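## Task

Take the green cap off its marker while leaving the other marker's cap fully seated. Every marker and cap must finish resting on the desk, not held by the robot. Release everything and move the hands away at the end. The robot must stay upright and level; tipping or falling fails the task.

## Robot and tools

Robot: a wheeled cart with a pan-tilt head and two arms, left_arm and right_arm. The cart occupies x = -0.35 to 0.07 m and is 0.53 m wide. Each arm turns about a vertical pan axis at x = -0.060, y = +0.155 (left) or -0.155 m (right). The shoulder sits 0.03 m outward from that axis and 0.89 m high. Link lengths: upper arm 0.116, forearm 0.135, hand 0.162 m. The fixed-jaw tip reaches about 0.44 m from its pan axis at most, and no lower than 0.55 m above the floor.

Frames: the base frame has its origin on the floor between the drive wheels, x ahead, y to the left, z up. The state reports left_hand and right_hand in this frame; each is the fixed-jaw tip, so a held item sits beside it on the swinging-jaw side. Hand axes: z runs along the fingers, y points from the swinging jaw toward the fixed jaw. The odometry frame is where the base started; base_odometry counts wheel rotation only (slip looks like travel), heading in radians, left positive, -3.142 to 3.142.

execute_actions: argument "actions" is a list holding one action or nothing (empty just returns state and pictures). An action may contain "base", "joints", or both; they start at once. "base" holds exactly one key: {"translate_m": d}, a relative drive straight ahead (positive) or back, metres, -1.4 to 1.4; or {"rotate_rad": d}, a relative turn in place, counter-clockwise positive, -3.2 to 3.2. No sideways motion. "joints" is one dictionary, keyed by joint name, of absolute target angles in radians (not offsets). Ranges: head_pan_rad -3.2 to 3.2 (0 ahead, + left); head_tilt_rad -0.76 to 1.45 (0 level, + down); per arm, shoulder_pan -1.919 to 1.919, shoulder_lift -1.745 to 1.745, elbow_flex -1.69 to 1.58, wrist_flex -1.658 to 1.658, wrist_roll -2.743 to 2.841, gripper 0 to 1.919, named left_arm_..._rad or right_arm_..._rad. Unknown keys or out-of-range numbers reject the whole call. Omitted joints may keep chasing earlier targets. "cameras" optionally lists head_camera, left_wrist_camera, right_wrist_camera or all; the "pictures" line gives image order. One action runs at most 15 s.

wait: "seconds" 0 to 10; commands nothing and returns state and images. zoom_image: "camera" plus "region" [x0, y0, x1, y1] in pixels of that camera's newest full image, origin top-left, at most 504 by 504. Images are 644x476; head camera focal length about 603 px, left wrist about 323 px (wide, distorted), right wrist about 441 px. finished_scene: "scene" number; ends the scene irreversibly after the last command is held, and reports success.

Arm geometry: pan 0 points left_arm leftward and right_arm rightward; positive pan swings either arm clockwise viewed from above, so straight ahead is +1.571 (left) and -1.571 (right). With lift, elbow and wrist flex at 0, the upper arm stands nearly upright (tilted 0.24 rad outward) and forearm and fingers are horizontal; positive values bend downward. Their sum is the finger angle below horizontal; 1.571 means pointing down, which requires the forearm no more than 0.08 rad above horizontal. Wrist roll -1.522: jaws close across the arm's plane with the fixed jaw on the left looking outward; 1.619: fixed jaw on the right; 0.049: jaws close within the plane, fixed jaw below (level fingers) or toward the pan axis (fingers down). The hand body protrudes about 0.08 m above level fingers when the fixed jaw is left and below them when right, so prefer fixed jaw left above a desk. Jaw gap versus gripper angle: 0→0.003, 0.3→0.026, 0.6→0.049, 1→0.076, 1.919→0.106 m. Commanding below the contact angle squeezes, strongest about 0.2 rad below; lower adds nothing and may trip the jaw. A holding jaw reads off_target; done means empty or barely gripping.

Stowed pose: pan -1.75 (left) or 1.75 (right), lift 0.05, elbow 1.35, wrist_flex -1.55, wrist_roll -1.52. Stow in two steps (wrists first, then the rest) when clear of objects; all at once can snag a hand on the cart. Leaving stow, don't lead with the wrists. Turning in place with arms stowed needs 0.44 m of free radius. Near a desk, turning or reversing can hook the cart's rear and topple it. Pulling, especially on things ahead, can also tip the robot.

Result lines: base_status and joint_status describe how each commanded motion ended. done: reached target (for base, wheels turned fully, slip possible). off_target: stopped short, perhaps still pushing, caused by load, obstruction or a tripped motor. time_out: target abandoned, holding in place. "joint command not followed" (with a cause) means a self-collision check between the arm's links or the two arms refused that arm's targets; the gripper part still executes, affected joints read not_followed, and the refused targets may be retried on later actions until replaced. on_its_own lists uncommanded motion. contact_stop never occurs. To stop a blocked joint straining, command its current reading.

Sag: loaded joints settle off target in gravity's direction, more at long reach; compensate by the last observed error. Hand positions can be off by a few centimetres. Overload: a joint held over about 0.30 rad from target for about 2 s (your reply time counts) trips to 20 % torque without any message; reset by waiting until still, then commanding 0.2 rad from the reading on the side away from the original target (or 0.04 rad beyond a range end; a jaw uses the end). Payload about 0.4 kg at full reach, 0.7 kg close in. Long holding heats shoulder_lift motors: MOTOR HOT warns from 55 °C; at 70 °C an OVER-TEMPERATURE FAULT stops the arm and joints read limit_stop_at_motor_heat until cooled; resend targets afterwards.

Avoid: arms or hands striking or pressing each other, dropping markers or caps off the desk, shoving items hard, and pulling the robot over.

Each tool is called after "Call:" by a JSON object that holds its "fn" and its "kwargs", one argument or row to a line.

## Session

Call:
{"fn": "execute_actions", "kwargs": {
  "actions": []
}}

Scene clock: 0.00 s.
base_odometry: x=+0.000 y=+0.000 heading=+0.000 (m, m, rad; odometry frame)
base_status: not commanded
joint_positions: head_pan_rad=-0.030 head_tilt_rad=-0.032 left_arm_shoulder_pan_rad=-1.781 left_arm_shoulder_lift_rad=+0.056 left_arm_elbow_flex_rad=+1.292 left_arm_wrist_flex_rad=-1.484 left_arm_wrist_roll_rad=-1.522 left_arm_gripper_rad=+1.920 right_arm_shoulder_pan_rad=+1.739 right_arm_shoulder_lift_rad=+0.043 right_arm_elbow_flex_rad=+1.369 right_arm_wrist_flex_rad=-1.591 right_arm_wrist_roll_rad=-1.496 right_arm_gripper_rad=+1.920
joint_status: not commanded
left_hand: x=-0.3114 y=+0.0936 z=+0.8961 quat_wxyz=(-0.079, -0.654, -0.069, +0.750) (m; base frame)
right_hand: x=-0.3055 y=-0.1211 z=+0.9008 quat_wxyz=(-0.074, +0.640, -0.046, -0.764) (m; base frame)
pictures: head_camera, left_wrist_camera, right_wrist_camera
Images, in order (width x height): head_camera 644x476, left_wrist_camera 644x476, right_wrist_camera 644x476.

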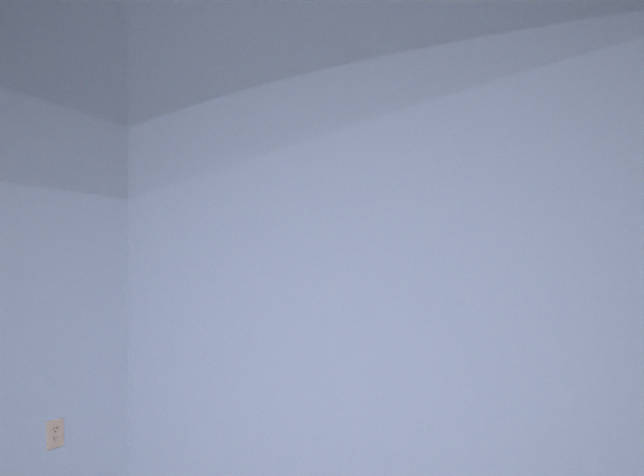

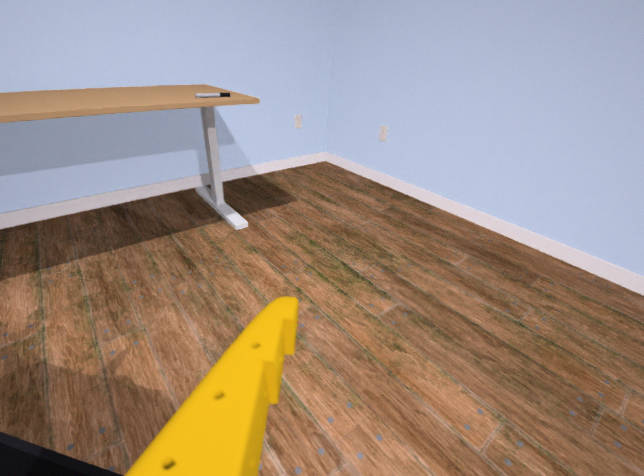

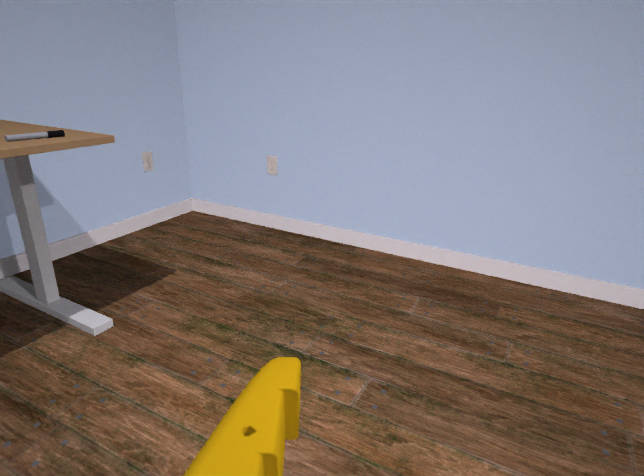

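Call:
{"fn": "execute_actions", "kwargs": {
  "actions": [
    {"joints":{"head_pan_rad":-2.3,"head_tilt_rad":0.45}}
  ],
  "cameras": ["head_camera"]
}}

Scene clock: 2.53 s.
base_odometry: x=+0.000 y=+0.000 heading=+0.000 (m, m, rad; odometry frame)
base_status: not commanded
joint_positions: head_pan_rad=-2.290 head_tilt_rad=+0.444 left_arm_shoulder_pan_rad=-1.781 left_arm_shoulder_lift_rad=+0.056 left_arm_elbow_flex_rad=+1.292 left_arm_wrist_flex_rad=-1.484 left_arm_wrist_roll_rad=-1.522 left_arm_gripper_rad=+1.920 right_arm_shoulder_pan_rad=+1.739 right_arm_shoulder_lift_rad=+0.043 right_arm_elbow_flex_rad=+1.369 right_arm_wrist_flex_rad=-1.591 right_arm_wrist_roll_rad=-1.496 right_arm_gripper_rad=+1.920
joint_status: all done
left_hand: x=-0.3114 y=+0.0936 z=+0.8961 quat_wxyz=(-0.079, -0.654, -0.069, +0.750) (m; base frame)
right_hand: x=-0.3055 y=-0.1211 z=+0.9008 quat_wxyz=(-0.074, +0.640, -0.046, -0.764) (m; base frame)
pictures: head_camera
Images, in order (width x height): head_camera 644x476.

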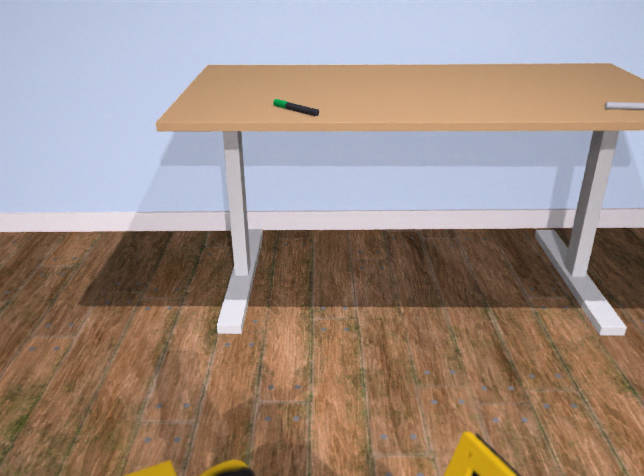

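Call:
{"fn": "execute_actions", "kwargs": {
  "actions": [
    {"base":{"rotate_rad":-2.27},"joints":{"head_pan_rad":0,"head_tilt_rad":0.45}}
  ],
  "cameras": ["head_camera"]
}}

Scene clock: 6.63 s.
base_odometry: x=-0.001 y=+0.000 heading=-2.269 (m, m, rad; odometry frame)
base_status: done
joint_positions: head_pan_rad=-0.010 head_tilt_rad=+0.444 left_arm_shoulder_pan_rad=-1.781 left_arm_shoulder_lift_rad=+0.056 left_arm_elbow_flex_rad=+1.292 left_arm_wrist_flex_rad=-1.484 left_arm_wrist_roll_rad=-1.522 left_arm_gripper_rad=+1.920 right_arm_shoulder_pan_rad=+1.739 right_arm_shoulder_lift_rad=+0.043 right_arm_elbow_flex_rad=+1.369 right_arm_wrist_flex_rad=-1.591 right_arm_wrist_roll_rad=-1.496 right_arm_gripper_rad=+1.920
joint_status: all done
left_hand: x=-0.3114 y=+0.0936 z=+0.8961 quat_wxyz=(-0.079, -0.654, -0.069, +0.750) (m; base frame)
right_hand: x=-0.3055 y=-0.1211 z=+0.9008 quat_wxyz=(-0.074, +0.640, -0.046, -0.764) (m; base frame)
pictures: head_camera
Images, in order (width x height): head_camera 644x476.

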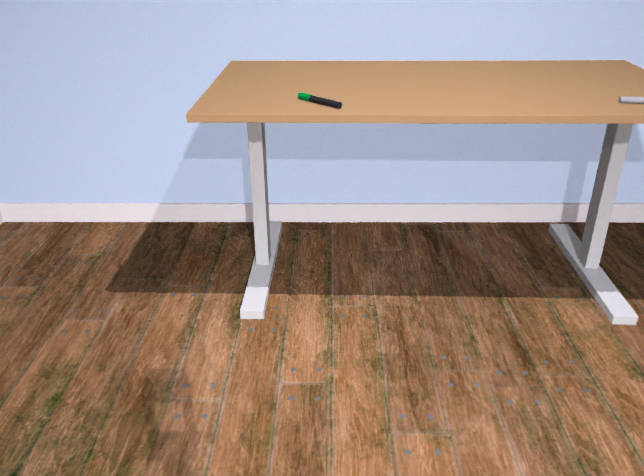

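Call:
{"fn": "execute_actions", "kwargs": {
  "actions": [
    {"base":{"translate_m":1.0},"joints":{"head_tilt_rad":0.6,"left_arm_shoulder_pan_rad":1.4,"right_arm_shoulder_pan_rad":-1.4,"left_arm_shoulder_lift_rad":-0.3,"right_arm_shoulder_lift_rad":-0.3,"left_arm_elbow_flex_rad":0.6,"right_arm_elbow_flex_rad":0.6}}
  ],
  "cameras": ["head_camera"]
}}

Scene clock: 13.07 s.
base_odometry: x=-0.645 y=-0.765 heading=-2.270 (m, m, rad; odometry frame)
base_status: done
joint_positions: head_pan_rad=-0.010 head_tilt_rad=+0.594 left_arm_shoulder_pan_rad=+1.390 left_arm_shoulder_lift_rad=-0.266 left_arm_elbow_flex_rad=+0.632 left_arm_wrist_flex_rad=-1.484 left_arm_wrist_roll_rad=-1.522 left_arm_gripper_rad=+1.920 right_arm_shoulder_pan_rad=-1.393 right_arm_shoulder_lift_rad=-0.271 right_arm_elbow_flex_rad=+0.639 right_arm_wrist_flex_rad=-1.591 right_arm_wrist_roll_rad=-1.496 right_arm_gripper_rad=+1.920
joint_status: all done
left_hand: x=+0.1610 y=+0.2032 z=+1.1108 quat_wxyz=(+0.971, -0.020, +0.223, +0.088) (m; base frame)
right_hand: x=+0.1482 y=-0.1845 z=+1.1170 quat_wxyz=(+0.980, +0.013, +0.173, -0.100) (m; base frame)
pictures: head_camera
Images, in order (width x height): head_camera 644x476.

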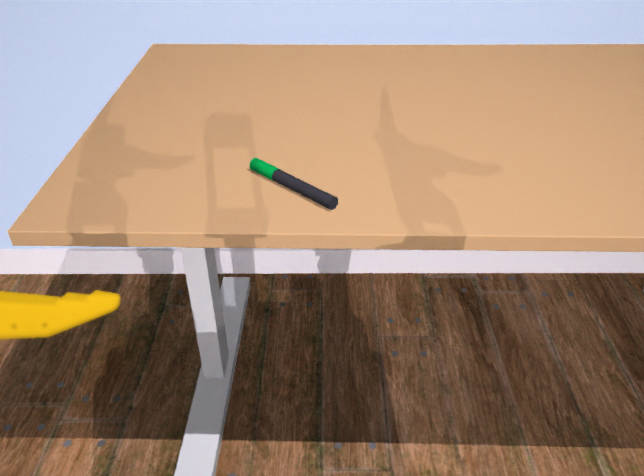

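Call:
{"fn": "execute_actions", "kwargs": {
  "actions": [
    {"base":{"rotate_rad":0.2},"joints":{"head_tilt_rad":0.9,"left_arm_wrist_flex_rad":0.9,"right_arm_wrist_flex_rad":0.9,"left_arm_shoulder_lift_rad":-0.3,"right_arm_shoulder_lift_rad":-0.3,"left_arm_elbow_flex_rad":0.1,"right_arm_elbow_flex_rad":0.1,"left_arm_wrist_roll_rad":0.05,"right_arm_wrist_roll_rad":0.05,"left_arm_gripper_rad":0.7,"right_arm_gripper_rad":0.7,"left_arm_shoulder_pan_rad":1.0,"right_arm_shoulder_pan_rad":-1.0}}
  ],
  "cameras": []
}}

Call:
{"fn": "execute_actions", "kwargs": {
  "actions": [
    {"base":{"translate_m":0.4}}
  ],
  "cameras": []
}}

Call:
{"fn": "execute_actions", "kwargs": {
  "actions": [
    {"base":{"rotate_rad":-0.2}}
  ]
}}

Scene clock: 19.60 s.
base_odometry: x=-0.645 y=-0.765 heading=-2.071 (m, m, rad; odometry frame)
base_status: done
joint_positions: head_pan_rad=-0.010 head_tilt_rad=+0.895 left_arm_shoulder_pan_rad=+1.010 left_arm_shoulder_lift_rad=-0.266 left_arm_elbow_flex_rad=+0.133 left_arm_wrist_flex_rad=+0.894 left_arm_wrist_roll_rad=+0.042 left_arm_gripper_rad=+0.711 right_arm_shoulder_pan_rad=-1.007 right_arm_shoulder_lift_rad=-0.273 right_arm_elbow_flex_rad=+0.142 right_arm_wrist_flex_rad=+0.894 right_arm_wrist_roll_rad=+0.041 right_arm_gripper_rad=+0.708
joint_status: all done
left_hand: x=+0.1702 y=+0.2992 z=+0.9166 quat_wxyz=(+0.345, -0.803, +0.447, -0.189) (m; base frame)
right_hand: x=+0.1685 y=-0.2999 z=+0.9159 quat_wxyz=(+0.191, -0.440, +0.807, -0.343) (m; base frame)
pictures: none
No camera images: the call's "cameras" was empty. Leave "cameras" out to get every camera's image.

Scene clock: 22.37 s.
base_odometry: x=-0.836 y=-1.117 heading=-2.069 (m, m, rad; odometry frame)
base_status: done
joint_positions: head_pan_rad=-0.010 head_tilt_rad=+0.895 left_arm_shoulder_pan_rad=+1.010 left_arm_shoulder_lift_rad=-0.266 left_arm_elbow_flex_rad=+0.133 left_arm_wrist_flex_rad=+0.894 left_arm_wrist_roll_rad=+0.042 left_arm_gripper_rad=+0.711 right_arm_shoulder_pan_rad=-1.005 right_arm_shoulder_lift_rad=-0.273 right_arm_elbow_flex_rad=+0.142 right_arm_wrist_flex_rad=+0.894 right_arm_wrist_roll_rad=+0.041 right_arm_gripper_rad=+0.708
joint_status: not commanded
left_hand: x=+0.1702 y=+0.2992 z=+0.9166 quat_wxyz=(+0.345, -0.803, +0.447, -0.189) (m; base frame)
right_hand: x=+0.1683 y=-0.3003 z=+0.9159 quat_wxyz=(+0.190, -0.440, +0.808, -0.343) (m; base frame)
pictures: none
No camera images: the call's "cameras" was empty. Leave "cameras" out to get every camera's image.

Scene clock: 23.30 s.
base_odometry: x=-0.837 y=-1.117 heading=-2.269 (m, m, rad; odometry frame)
base_status: done
joint_positions: head_pan_rad=-0.010 head_tilt_rad=+0.895 left_arm_shoulder_pan_rad=+1.008 left_arm_shoulder_lift_rad=-0.266 left_arm_elbow_flex_rad=+0.133 left_arm_wrist_flex_rad=+0.894 left_arm_wrist_roll_rad=+0.042 left_arm_gripper_rad=+0.711 right_arm_shoulder_pan_rad=-1.005 right_arm_shoulder_lift_rad=-0.273 right_arm_elbow_flex_rad=+0.142 right_arm_wrist_flex_rad=+0.894 right_arm_wrist_roll_rad=+0.041 right_arm_gripper_rad=+0.708
joint_status: not commanded
left_hand: x=+0.1700 y=+0.2996 z=+0.9166 quat_wxyz=(+0.346, -0.803, +0.447, -0.189) (m; base frame)
right_hand: x=+0.1683 y=-0.3003 z=+0.9159 quat_wxyz=(+0.190, -0.440, +0.808, -0.343) (m; base frame)
pictures: head_camera, left_wrist_camera, right_wrist_camera
Images, in order (width x height): head_camera 644x476, left_wrist_camera 644x476, right_wrist_camera 644x476.

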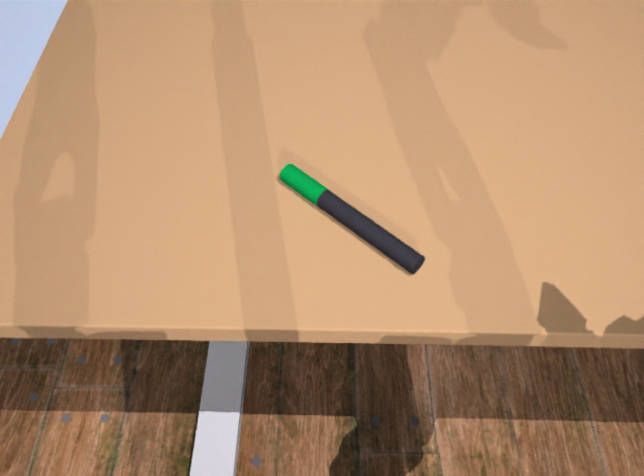

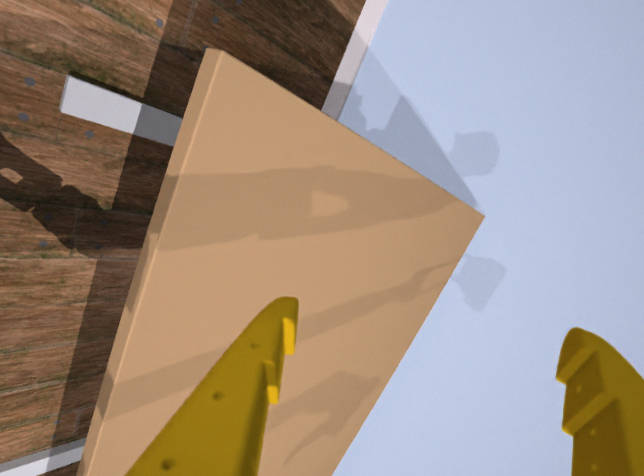

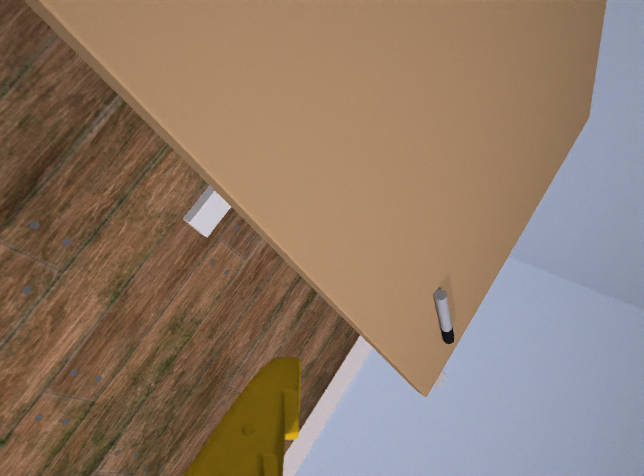

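Call:
{"fn": "execute_actions", "kwargs": {
  "actions": [
    {"base":{"translate_m":0.08},"joints":{"head_tilt_rad":1.3}}
  ],
  "cameras": ["head_camera"]
}}

Scene clock: 25.00 s.
base_odometry: x=-0.888 y=-1.178 heading=-2.270 (m, m, rad; odometry frame)
base_status: done
joint_positions: head_pan_rad=-0.010 head_tilt_rad=+1.295 left_arm_shoulder_pan_rad=+1.008 left_arm_shoulder_lift_rad=-0.266 left_arm_elbow_flex_rad=+0.133 left_arm_wrist_flex_rad=+0.894 left_arm_wrist_roll_rad=+0.042 left_arm_gripper_rad=+0.711 right_arm_shoulder_pan_rad=-1.005 right_arm_shoulder_lift_rad=-0.273 right_arm_elbow_flex_rad=+0.142 right_arm_wrist_flex_rad=+0.894 right_arm_wrist_roll_rad=+0.041 right_arm_gripper_rad=+0.708
joint_status: all done
left_hand: x=+0.1700 y=+0.2996 z=+0.9166 quat_wxyz=(+0.346, -0.803, +0.447, -0.189) (m; base frame)
right_hand: x=+0.1683 y=-0.3003 z=+0.9159 quat_wxyz=(+0.190, -0.440, +0.808, -0.343) (m; base frame)
pictures: head_camera
Images, in order (width x height): head_camera 644x476.

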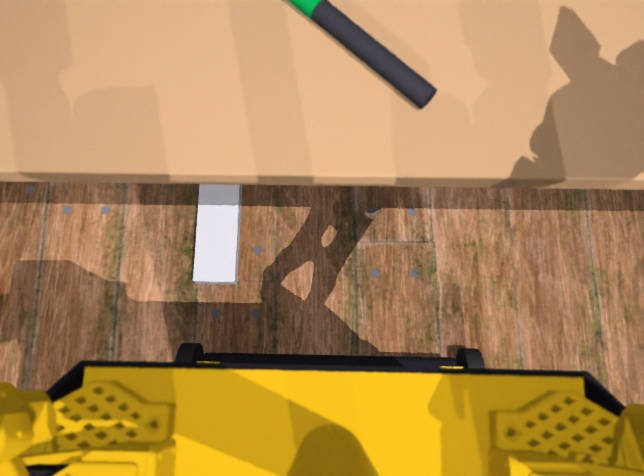

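Call:
{"fn": "execute_actions", "kwargs": {
  "actions": [
    {"base":{"rotate_rad":0.15},"joints":{"head_tilt_rad":1.1,"right_arm_shoulder_pan_rad":-1.79,"right_arm_shoulder_lift_rad":0.55,"right_arm_elbow_flex_rad":-0.5,"right_arm_wrist_flex_rad":1.32,"right_arm_wrist_roll_rad":2.1,"right_arm_gripper_rad":0.6}}
  ],
  "cameras": ["head_camera","right_wrist_camera"]
}}

Scene clock: 30.03 s.
base_odometry: x=-0.888 y=-1.179 heading=-2.120 (m, m, rad; odometry frame)
base_status: done
joint_positions: head_pan_rad=-0.010 head_tilt_rad=+1.115 left_arm_shoulder_pan_rad=+1.008 left_arm_shoulder_lift_rad=-0.266 left_arm_elbow_flex_rad=+0.133 left_arm_wrist_flex_rad=+0.894 left_arm_wrist_roll_rad=+0.042 left_arm_gripper_rad=+0.711 right_arm_shoulder_pan_rad=-1.784 right_arm_shoulder_lift_rad=+0.569 right_arm_elbow_flex_rad=-0.462 right_arm_wrist_flex_rad=+1.310 right_arm_wrist_roll_rad=+2.090 right_arm_gripper_rad=+0.608
joint_status: all done
left_hand: x=+0.1700 y=+0.2996 z=+0.9166 quat_wxyz=(+0.346, -0.803, +0.447, -0.189) (m; base frame)
right_hand: x=+0.2128 y=-0.1031 z=+0.8064 quat_wxyz=(-0.010, -0.939, -0.335, -0.076) (m; base frame)
pictures: head_camera, right_wrist_camera
Images, in order (width x height): head_camera 644x476, right_wrist_camera 644x476.

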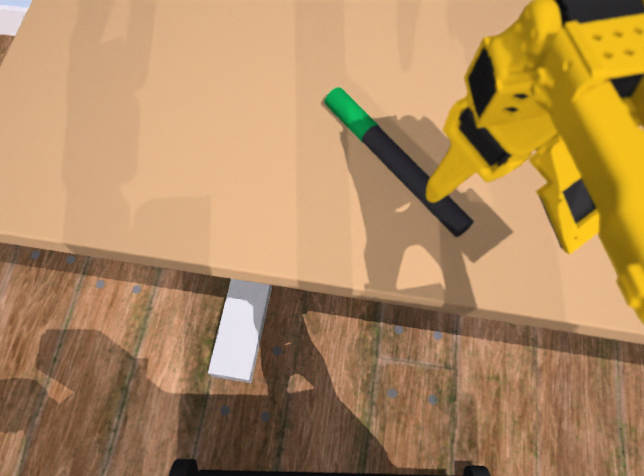

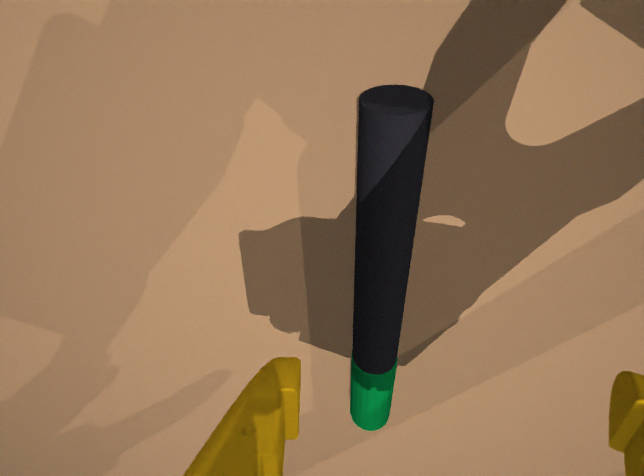

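Call:
{"fn": "execute_actions", "kwargs": {
  "actions": [
    {"joints":{"right_arm_shoulder_lift_rad":0.67,"right_arm_elbow_flex_rad":-0.40,"right_arm_wrist_flex_rad":1.15}}
  ],
  "cameras": ["head_camera","right_wrist_camera"]
}}

Scene clock: 31.43 s.
base_odometry: x=-0.888 y=-1.179 heading=-2.120 (m, m, rad; odometry frame)
base_status: not commanded
joint_positions: head_pan_rad=-0.010 head_tilt_rad=+1.115 left_arm_shoulder_pan_rad=+1.008 left_arm_shoulder_lift_rad=-0.266 left_arm_elbow_flex_rad=+0.133 left_arm_wrist_flex_rad=+0.894 left_arm_wrist_roll_rad=+0.042 left_arm_gripper_rad=+0.711 right_arm_shoulder_pan_rad=-1.784 right_arm_shoulder_lift_rad=+0.691 right_arm_elbow_flex_rad=-0.398 right_arm_wrist_flex_rad=+1.161 right_arm_wrist_roll_rad=+2.090 right_arm_gripper_rad=+0.608
joint_status: all done
left_hand: x=+0.1700 y=+0.2996 z=+0.9166 quat_wxyz=(+0.346, -0.803, +0.447, -0.189) (m; base frame)
right_hand: x=+0.2120 y=-0.1033 z=+0.7700 quat_wxyz=(-0.007, -0.940, -0.335, -0.058) (m; base frame)
pictures: head_camera, right_wrist_camera
Images, in order (width x height): head_camera 644x476, right_wrist_camera 644x476.

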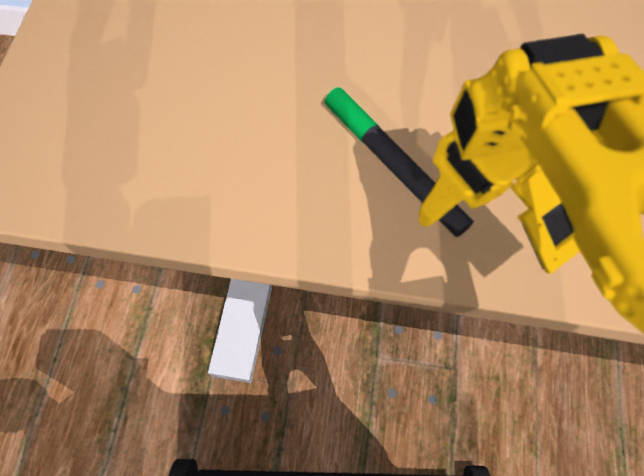

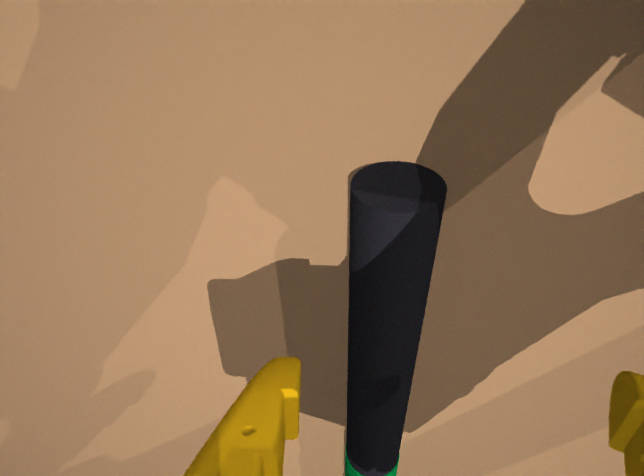

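Call:
{"fn": "execute_actions", "kwargs": {
  "actions": [
    {"joints":{"right_arm_shoulder_pan_rad":-1.82,"right_arm_shoulder_lift_rad":0.94,"right_arm_elbow_flex_rad":-0.62,"right_arm_wrist_flex_rad":1.06}}
  ],
  "cameras": ["head_camera","right_wrist_camera"]
}}

Scene clock: 33.77 s.
base_odometry: x=-0.888 y=-1.179 heading=-2.120 (m, m, rad; odometry frame)
base_status: not commanded
joint_positions: head_pan_rad=-0.010 head_tilt_rad=+1.115 left_arm_shoulder_pan_rad=+1.008 left_arm_shoulder_lift_rad=-0.266 left_arm_elbow_flex_rad=+0.133 left_arm_wrist_flex_rad=+0.894 left_arm_wrist_roll_rad=+0.042 left_arm_gripper_rad=+0.711 right_arm_shoulder_pan_rad=-1.814 right_arm_shoulder_lift_rad=+0.961 right_arm_elbow_flex_rad=-0.583 right_arm_wrist_flex_rad=+1.072 right_arm_wrist_roll_rad=+2.090 right_arm_gripper_rad=+0.608
joint_status: all done
left_hand: x=+0.1700 y=+0.2996 z=+0.9166 quat_wxyz=(+0.346, -0.803, +0.447, -0.189) (m; base frame)
right_hand: x=+0.2224 y=-0.0924 z=+0.7318 quat_wxyz=(-0.007, -0.935, -0.349, -0.060) (m; base frame)
pictures: head_camera, right_wrist_camera
Images, in order (width x height): head_camera 644x476, right_wrist_camera 644x476.

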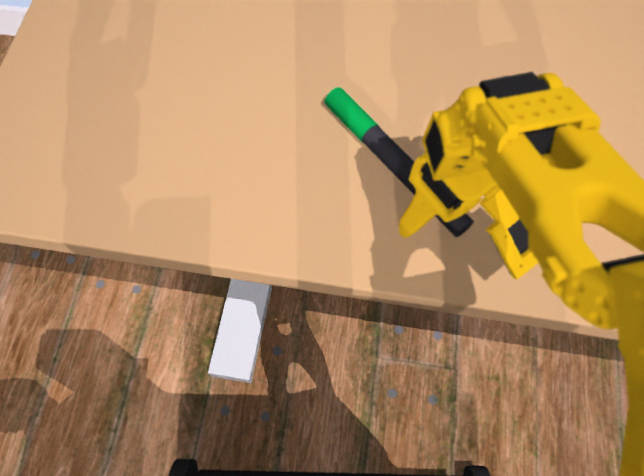

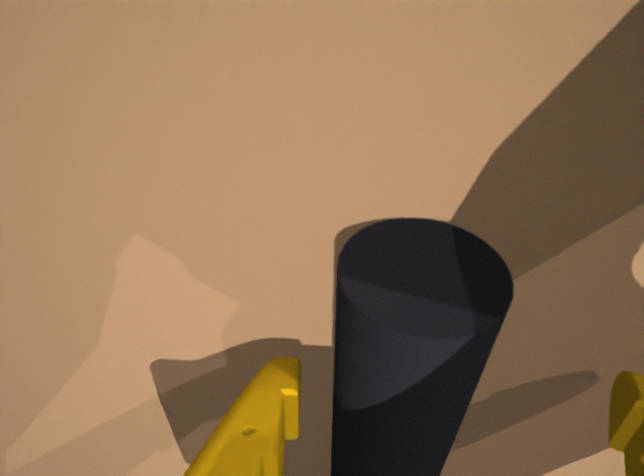

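Call:
{"fn": "execute_actions", "kwargs": {
  "actions": [
    {"joints":{"right_arm_shoulder_lift_rad":0.965,"right_arm_wrist_flex_rad":1.04}}
  ],
  "cameras": ["right_wrist_camera"]
}}

Call:
{"fn": "execute_actions", "kwargs": {
  "actions": [
    {"joints":{"right_arm_gripper_rad":0.03}}
  ],
  "cameras": ["head_camera","right_wrist_camera"]
}}

Scene clock: 34.67 s.
base_odometry: x=-0.888 y=-1.179 heading=-2.120 (m, m, rad; odometry frame)
base_status: not commanded
joint_positions: head_pan_rad=-0.010 head_tilt_rad=+1.115 left_arm_shoulder_pan_rad=+1.008 left_arm_shoulder_lift_rad=-0.266 left_arm_elbow_flex_rad=+0.133 left_arm_wrist_flex_rad=+0.894 left_arm_wrist_roll_rad=+0.042 left_arm_gripper_rad=+0.711 right_arm_shoulder_pan_rad=-1.814 right_arm_shoulder_lift_rad=+0.976 right_arm_elbow_flex_rad=-0.591 right_arm_wrist_flex_rad=+1.054 right_arm_wrist_roll_rad=+2.090 right_arm_gripper_rad=+0.608
joint_status: all done
left_hand: x=+0.1700 y=+0.2996 z=+0.9166 quat_wxyz=(+0.346, -0.803, +0.447, -0.189) (m; base frame)
right_hand: x=+0.2243 y=-0.0919 z=+0.7294 quat_wxyz=(-0.007, -0.935, -0.348, -0.065) (m; base frame)
pictures: right_wrist_camera
Images, in order (width x height): right_wrist_camera 644x476.

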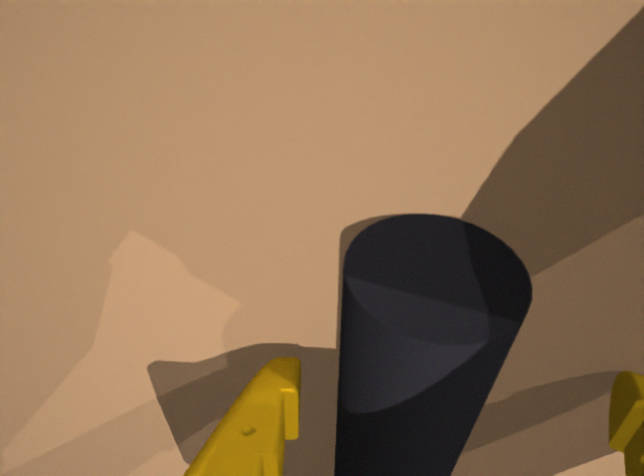

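Scene clock: 35.50 s.
base_odometry: x=-0.888 y=-1.179 heading=-2.120 (m, m, rad; odometry frame)
base_status: not commanded
joint_positions: head_pan_rad=-0.010 head_tilt_rad=+1.115 left_arm_shoulder_pan_rad=+1.008 left_arm_shoulder_lift_rad=-0.266 left_arm_elbow_flex_rad=+0.133 left_arm_wrist_flex_rad=+0.894 left_arm_wrist_roll_rad=+0.042 left_arm_gripper_rad=+0.711 right_arm_shoulder_pan_rad=-1.818 right_arm_shoulder_lift_rad=+0.977 right_arm_elbow_flex_rad=-0.602 right_arm_wrist_flex_rad=+1.051 right_arm_wrist_roll_rad=+2.090 right_arm_gripper_rad=+0.206
joint_status: right_arm_gripper_rad off_target (ended at +0.206, target +0.030)
left_hand: x=+0.1700 y=+0.2996 z=+0.9166 quat_wxyz=(+0.346, -0.803, +0.447, -0.189) (m; base frame)
right_hand: x=+0.2264 y=-0.0900 z=+0.7307 quat_wxyz=(-0.008, -0.934, -0.350, -0.072) (m; base frame)
pictures: head_camera, right_wrist_camera
Images, in order (width x height): head_camera 644x476, right_wrist_camera 644x476.

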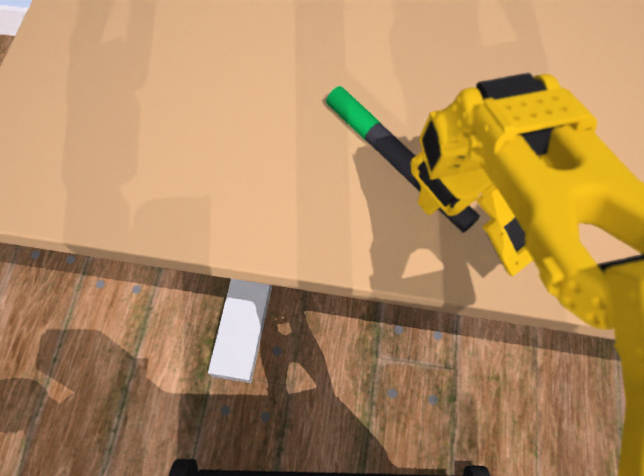

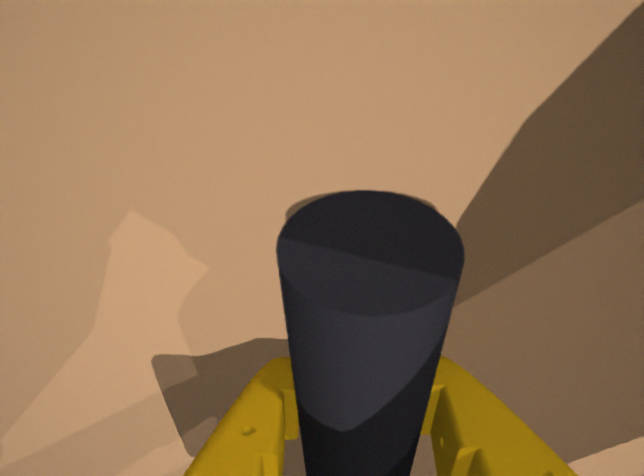

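Call:
{"fn": "execute_actions", "kwargs": {
  "actions": [
    {"joints":{"right_arm_shoulder_lift_rad":0.82,"right_arm_wrist_flex_rad":1.1,"right_arm_gripper_rad":0.01}}
  ],
  "cameras": []
}}

Call:
{"fn": "execute_actions", "kwargs": {
  "actions": [
    {"base":{"rotate_rad":-0.15},"joints":{"right_arm_shoulder_pan_rad":-1.91,"right_arm_wrist_roll_rad":2.84,"left_arm_shoulder_pan_rad":1.5,"left_arm_shoulder_lift_rad":0.5,"left_arm_elbow_flex_rad":-0.55,"left_arm_wrist_flex_rad":1.35,"left_arm_wrist_roll_rad":0.38,"left_arm_gripper_rad":0.6}}
  ]
}}

Scene clock: 36.97 s.
base_odometry: x=-0.888 y=-1.179 heading=-2.120 (m, m, rad; odometry frame)
base_status: not commanded
joint_positions: head_pan_rad=-0.010 head_tilt_rad=+1.115 left_arm_shoulder_pan_rad=+1.008 left_arm_shoulder_lift_rad=-0.266 left_arm_elbow_flex_rad=+0.133 left_arm_wrist_flex_rad=+0.894 left_arm_wrist_roll_rad=+0.042 left_arm_gripper_rad=+0.711 right_arm_shoulder_pan_rad=-1.818 right_arm_shoulder_lift_rad=+0.879 right_arm_elbow_flex_rad=-0.602 right_arm_wrist_flex_rad=+1.091 right_arm_wrist_roll_rad=+2.090 right_arm_gripper_rad=+0.206
joint_status: right_arm_gripper_rad off_target (ended at +0.206, target +0.010); the others done
left_hand: x=+0.1700 y=+0.2996 z=+0.9166 quat_wxyz=(+0.346, -0.803, +0.447, -0.189) (m; base frame)
right_hand: x=+0.2347 y=-0.0879 z=+0.7558 quat_wxyz=(-0.011, -0.931, -0.350, -0.100) (m; base frame)
pictures: none
No camera images: the call's "cameras" was empty. Leave "cameras" out to get every camera's image.

Scene clock: 38.30 s.
base_odometry: x=-0.888 y=-1.179 heading=-2.267 (m, m, rad; odometry frame)
base_status: done
joint_positions: head_pan_rad=-0.010 head_tilt_rad=+1.115 left_arm_shoulder_pan_rad=+1.490 left_arm_shoulder_lift_rad=+0.521 left_arm_elbow_flex_rad=-0.520 left_arm_wrist_flex_rad=+1.341 left_arm_wrist_roll_rad=+0.372 left_arm_gripper_rad=+0.611 right_arm_shoulder_pan_rad=-1.903 right_arm_shoulder_lift_rad=+0.879 right_arm_elbow_flex_rad=-0.602 right_arm_wrist_flex_rad=+1.091 right_arm_wrist_roll_rad=+2.831 right_arm_gripper_rad=+0.206
joint_status: all done
left_hand: x=+0.2141 y=+0.1743 z=+0.8248 quat_wxyz=(+0.070, -0.829, +0.547, -0.090) (m; base frame)
right_hand: x=+0.2300 y=-0.0580 z=+0.7565 quat_wxyz=(-0.043, -0.713, -0.694, -0.091) (m; base frame)
pictures: head_camera, left_wrist_camera, right_wrist_camera
Images, in order (width x height): head_camera 644x476, left_wrist_camera 644x476, right_wrist_camera 644x476.

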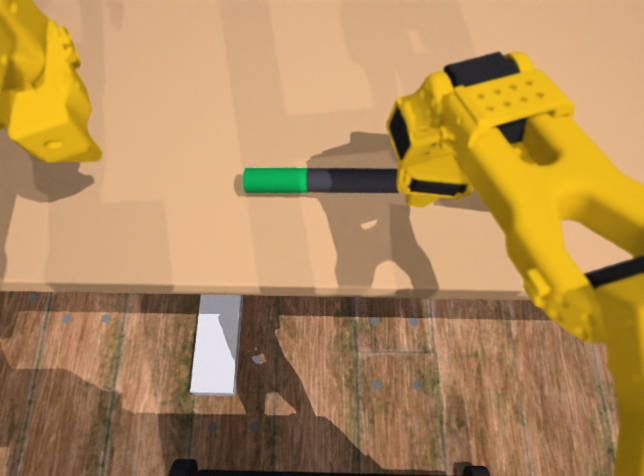

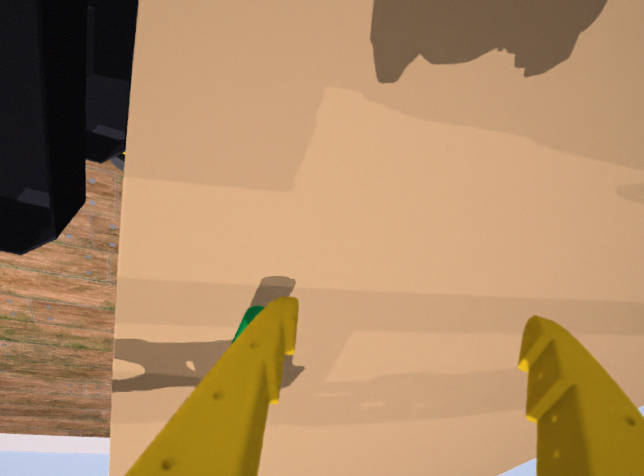

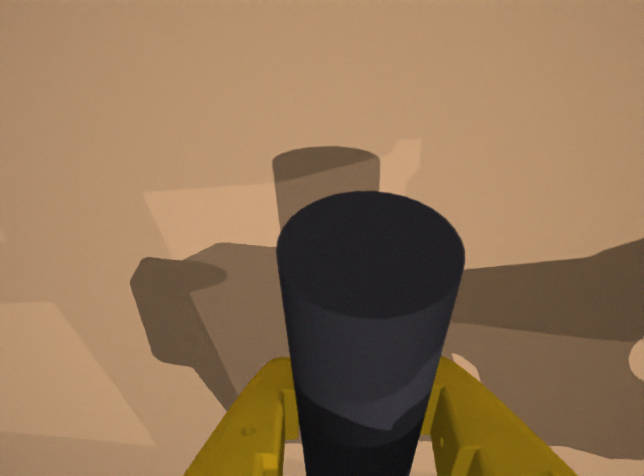

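Call:
{"fn": "execute_actions", "kwargs": {
  "actions": [
    {"joints":{"head_tilt_rad":1.0,"right_arm_wrist_flex_rad":0.87,"left_arm_shoulder_pan_rad":1.9,"left_arm_shoulder_lift_rad":0.55,"left_arm_elbow_flex_rad":-0.47,"left_arm_wrist_flex_rad":1.03}}
  ]
}}

Scene clock: 40.70 s.
base_odometry: x=-0.888 y=-1.179 heading=-2.267 (m, m, rad; odometry frame)
base_status: not commanded
joint_positions: head_pan_rad=-0.010 head_tilt_rad=+1.015 left_arm_shoulder_pan_rad=+1.881 left_arm_shoulder_lift_rad=+0.573 left_arm_elbow_flex_rad=-0.463 left_arm_wrist_flex_rad=+1.044 left_arm_wrist_roll_rad=+0.372 left_arm_gripper_rad=+0.611 right_arm_shoulder_pan_rad=-1.903 right_arm_shoulder_lift_rad=+0.879 right_arm_elbow_flex_rad=-0.602 right_arm_wrist_flex_rad=+0.887 right_arm_wrist_roll_rad=+2.831 right_arm_gripper_rad=+0.206
joint_status: left_arm_shoulder_pan_rad off_target (ended at +1.880, target +1.900); the others done
joint sent to its limit — the command would take left_arm_shoulder_pan_rad past its upper limit, so that joint was sent only as far as its limit.
left_hand: x=+0.2323 y=+0.0582 z=+0.8141 quat_wxyz=(+0.094, -0.696, +0.687, -0.185) (m; base frame)
right_hand: x=+0.2590 y=-0.0480 z=+0.7678 quat_wxyz=(-0.086, -0.702, -0.683, -0.183) (m; base frame)
pictures: head_camera, left_wrist_camera, right_wrist_camera
Images, in order (width x height): head_camera 644x476, left_wrist_camera 644x476, right_wrist_camera 644x476.

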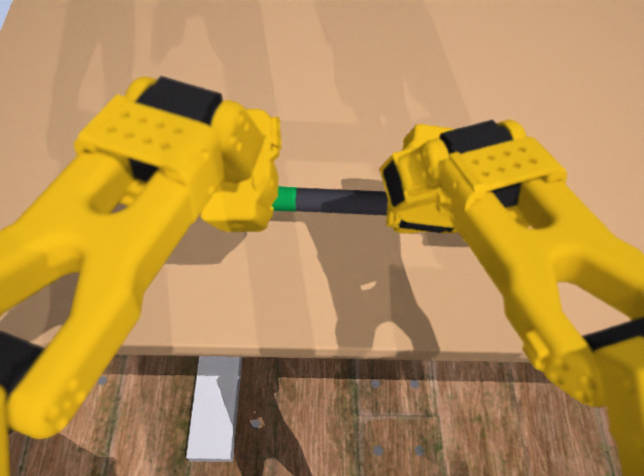

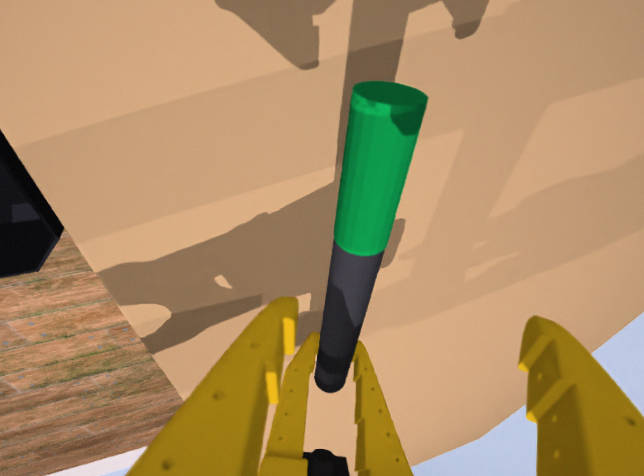

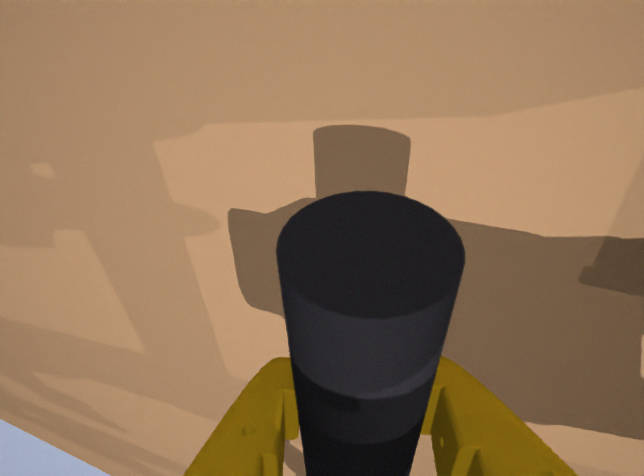

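Call:
{"fn": "execute_actions", "kwargs": {
  "actions": [
    {"joints":{"left_arm_shoulder_pan_rad":1.88,"left_arm_shoulder_lift_rad":0.865,"left_arm_elbow_flex_rad":-0.765,"left_arm_wrist_flex_rad":0.98,"left_arm_wrist_roll_rad":0.27}}
  ],
  "cameras": ["head_camera","left_wrist_camera"]
}}

Scene clock: 42.97 s.
base_odometry: x=-0.888 y=-1.179 heading=-2.267 (m, m, rad; odometry frame)
base_status: not commanded
joint_positions: head_pan_rad=-0.010 head_tilt_rad=+1.015 left_arm_shoulder_pan_rad=+1.881 left_arm_shoulder_lift_rad=+0.890 left_arm_elbow_flex_rad=-0.733 left_arm_wrist_flex_rad=+0.995 left_arm_wrist_roll_rad=+0.279 left_arm_gripper_rad=+0.611 right_arm_shoulder_pan_rad=-1.903 right_arm_shoulder_lift_rad=+0.879 right_arm_elbow_flex_rad=-0.602 right_arm_wrist_flex_rad=+0.887 right_arm_wrist_roll_rad=+2.831 right_arm_gripper_rad=+0.206
joint_status: all done
left_hand: x=+0.2516 y=+0.0528 z=+0.7773 quat_wxyz=(+0.102, -0.663, +0.719, -0.181) (m; base frame)
right_hand: x=+0.2590 y=-0.0480 z=+0.7678 quat_wxyz=(-0.086, -0.702, -0.683, -0.183) (m; base frame)
pictures: head_camera, left_wrist_camera
Images, in order (width x height): head_camera 644x476, left_wrist_camera 644x476.

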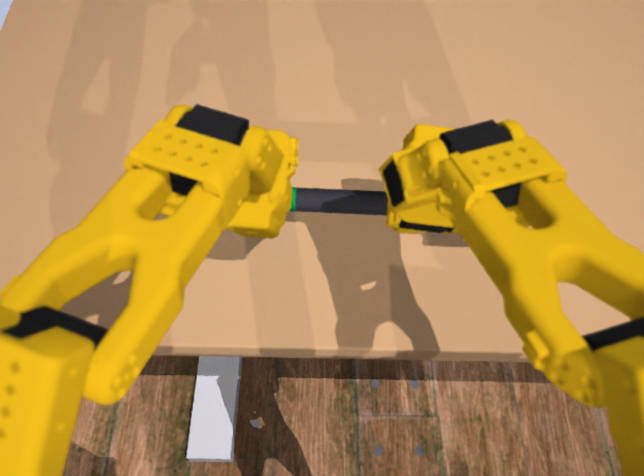

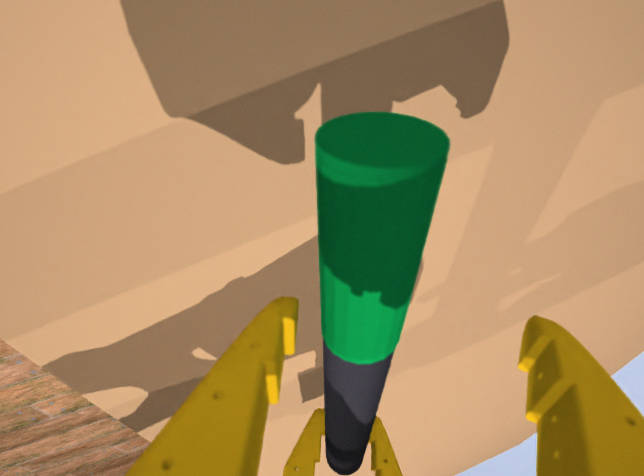

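Call:
{"fn": "execute_actions", "kwargs": {
  "actions": [
    {"joints":{"left_arm_shoulder_pan_rad":1.835,"left_arm_shoulder_lift_rad":0.94,"left_arm_wrist_flex_rad":0.89,"left_arm_wrist_roll_rad":0.24}}
  ],
  "cameras": ["head_camera","left_wrist_camera"]
}}

Scene clock: 44.53 s.
base_odometry: x=-0.888 y=-1.179 heading=-2.267 (m, m, rad; odometry frame)
base_status: not commanded
joint_positions: head_pan_rad=-0.010 head_tilt_rad=+1.015 left_arm_shoulder_pan_rad=+1.844 left_arm_shoulder_lift_rad=+0.967 left_arm_elbow_flex_rad=-0.736 left_arm_wrist_flex_rad=+0.904 left_arm_wrist_roll_rad=+0.248 left_arm_gripper_rad=+0.611 right_arm_shoulder_pan_rad=-1.903 right_arm_shoulder_lift_rad=+0.879 right_arm_elbow_flex_rad=-0.602 right_arm_wrist_flex_rad=+0.887 right_arm_wrist_roll_rad=+2.831 right_arm_gripper_rad=+0.206
joint_status: all done
left_hand: x=+0.2594 y=+0.0634 z=+0.7603 quat_wxyz=(+0.113, -0.664, +0.716, -0.184) (m; base frame)
right_hand: x=+0.2590 y=-0.0480 z=+0.7678 quat_wxyz=(-0.086, -0.702, -0.683, -0.183) (m; base frame)
pictures: head_camera, left_wrist_camera
Images, in order (width x height): head_camera 644x476, left_wrist_camera 644x476.

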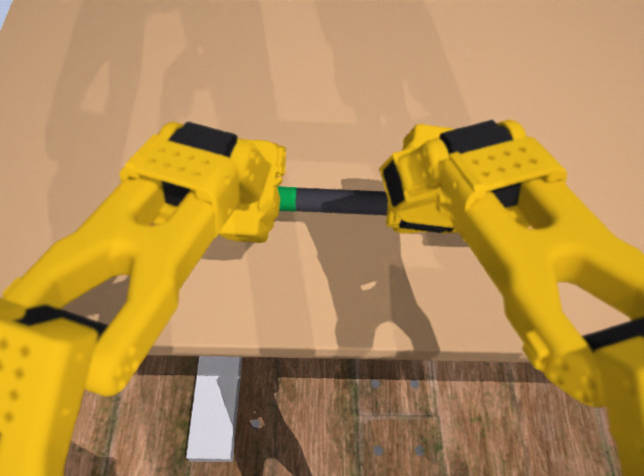

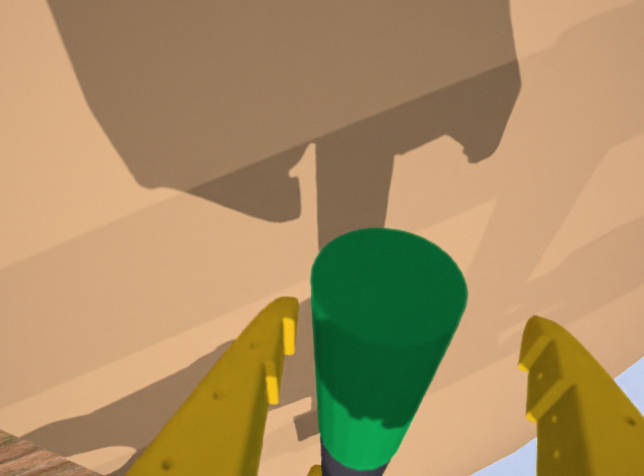

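Good. Close, nudging the fixed jaw toward the cap.

Call:
{"fn": "execute_actions", "kwargs": {
  "actions": [
    {"joints":{"left_arm_gripper_rad":0.04,"left_arm_wrist_flex_rad":0.865}}
  ],
  "cameras": ["left_wrist_camera"]
}}

Call:
{"fn": "execute_actions", "kwargs": {
  "actions": [
    {"joints":{"left_arm_shoulder_pan_rad":1.74,"right_arm_shoulder_pan_rad":-1.80,"left_arm_wrist_roll_rad":0.16}}
  ]
}}

Scene clock: 45.80 s.
base_odometry: x=-0.888 y=-1.179 heading=-2.267 (m, m, rad; odometry frame)
base_status: not commanded
joint_positions: head_pan_rad=-0.010 head_tilt_rad=+1.015 left_arm_shoulder_pan_rad=+1.840 left_arm_shoulder_lift_rad=+0.967 left_arm_elbow_flex_rad=-0.741 left_arm_wrist_flex_rad=+0.875 left_arm_wrist_roll_rad=+0.248 left_arm_gripper_rad=+0.164 right_arm_shoulder_pan_rad=-1.906 right_arm_shoulder_lift_rad=+0.879 right_arm_elbow_flex_rad=-0.602 right_arm_wrist_flex_rad=+0.887 right_arm_wrist_roll_rad=+2.833 right_arm_gripper_rad=+0.206
joint_status: left_arm_gripper_rad off_target (ended at +0.164, target +0.040); the others done
left_hand: x=+0.2647 y=+0.0635 z=+0.7630 quat_wxyz=(+0.122, -0.663, +0.711, -0.198) (m; base frame)
right_hand: x=+0.2587 y=-0.0470 z=+0.7678 quat_wxyz=(-0.086, -0.700, -0.685, -0.183) (m; base frame)
pictures: left_wrist_camera
Images, in order (width x height): left_wrist_camera 644x476.

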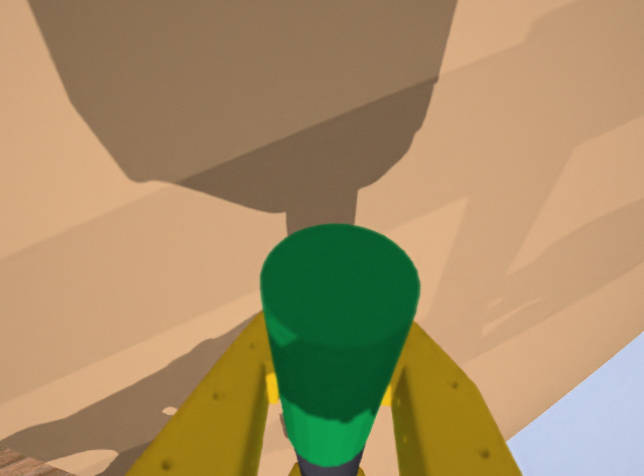

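Scene clock: 46.70 s.
base_odometry: x=-0.888 y=-1.179 heading=-2.267 (m, m, rad; odometry frame)
base_status: not commanded
joint_positions: head_pan_rad=-0.010 head_tilt_rad=+1.015 left_arm_shoulder_pan_rad=+1.749 left_arm_shoulder_lift_rad=+0.967 left_arm_elbow_flex_rad=-0.747 left_arm_wrist_flex_rad=+0.871 left_arm_wrist_roll_rad=+0.168 left_arm_gripper_rad=+0.164 right_arm_shoulder_pan_rad=-1.806 right_arm_shoulder_lift_rad=+0.879 right_arm_elbow_flex_rad=-0.602 right_arm_wrist_flex_rad=+0.882 right_arm_wrist_roll_rad=+2.836 right_arm_gripper_rad=+0.206
joint_status: all done
left_hand: x=+0.2734 y=+0.0936 z=+0.7645 quat_wxyz=(+0.141, -0.666, +0.707, -0.191) (m; base frame)
right_hand: x=+0.2685 y=-0.0791 z=+0.7681 quat_wxyz=(-0.096, -0.732, -0.650, -0.180) (m; base frame)
pictures: head_camera, left_wrist_camera, right_wrist_camera
Images, in order (width x height): head_camera 644x476, left_wrist_camera 644x476, right_wrist_camera 644x476.

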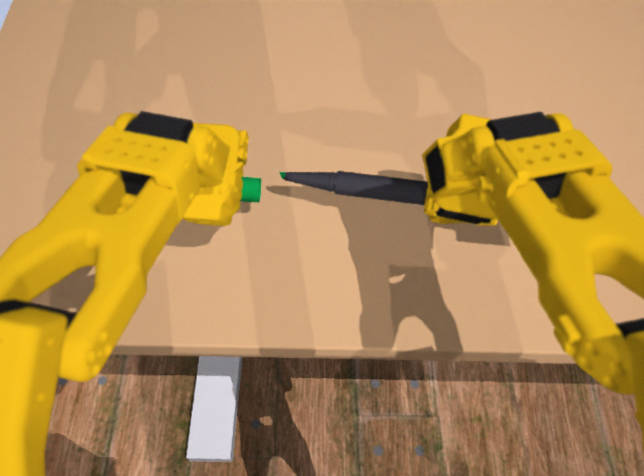

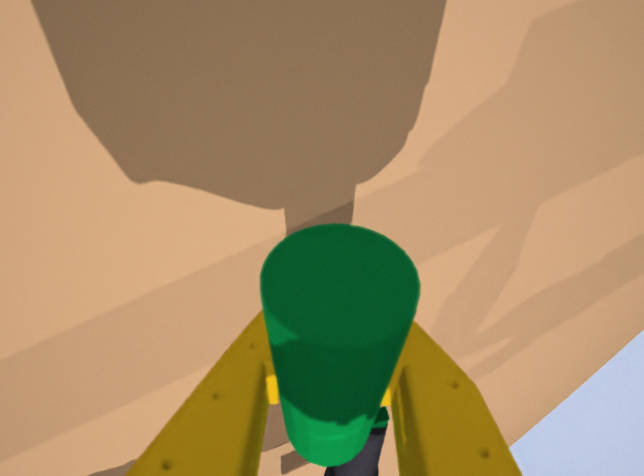

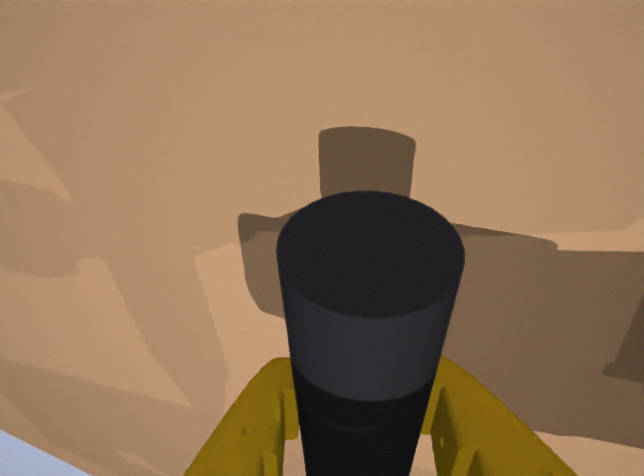

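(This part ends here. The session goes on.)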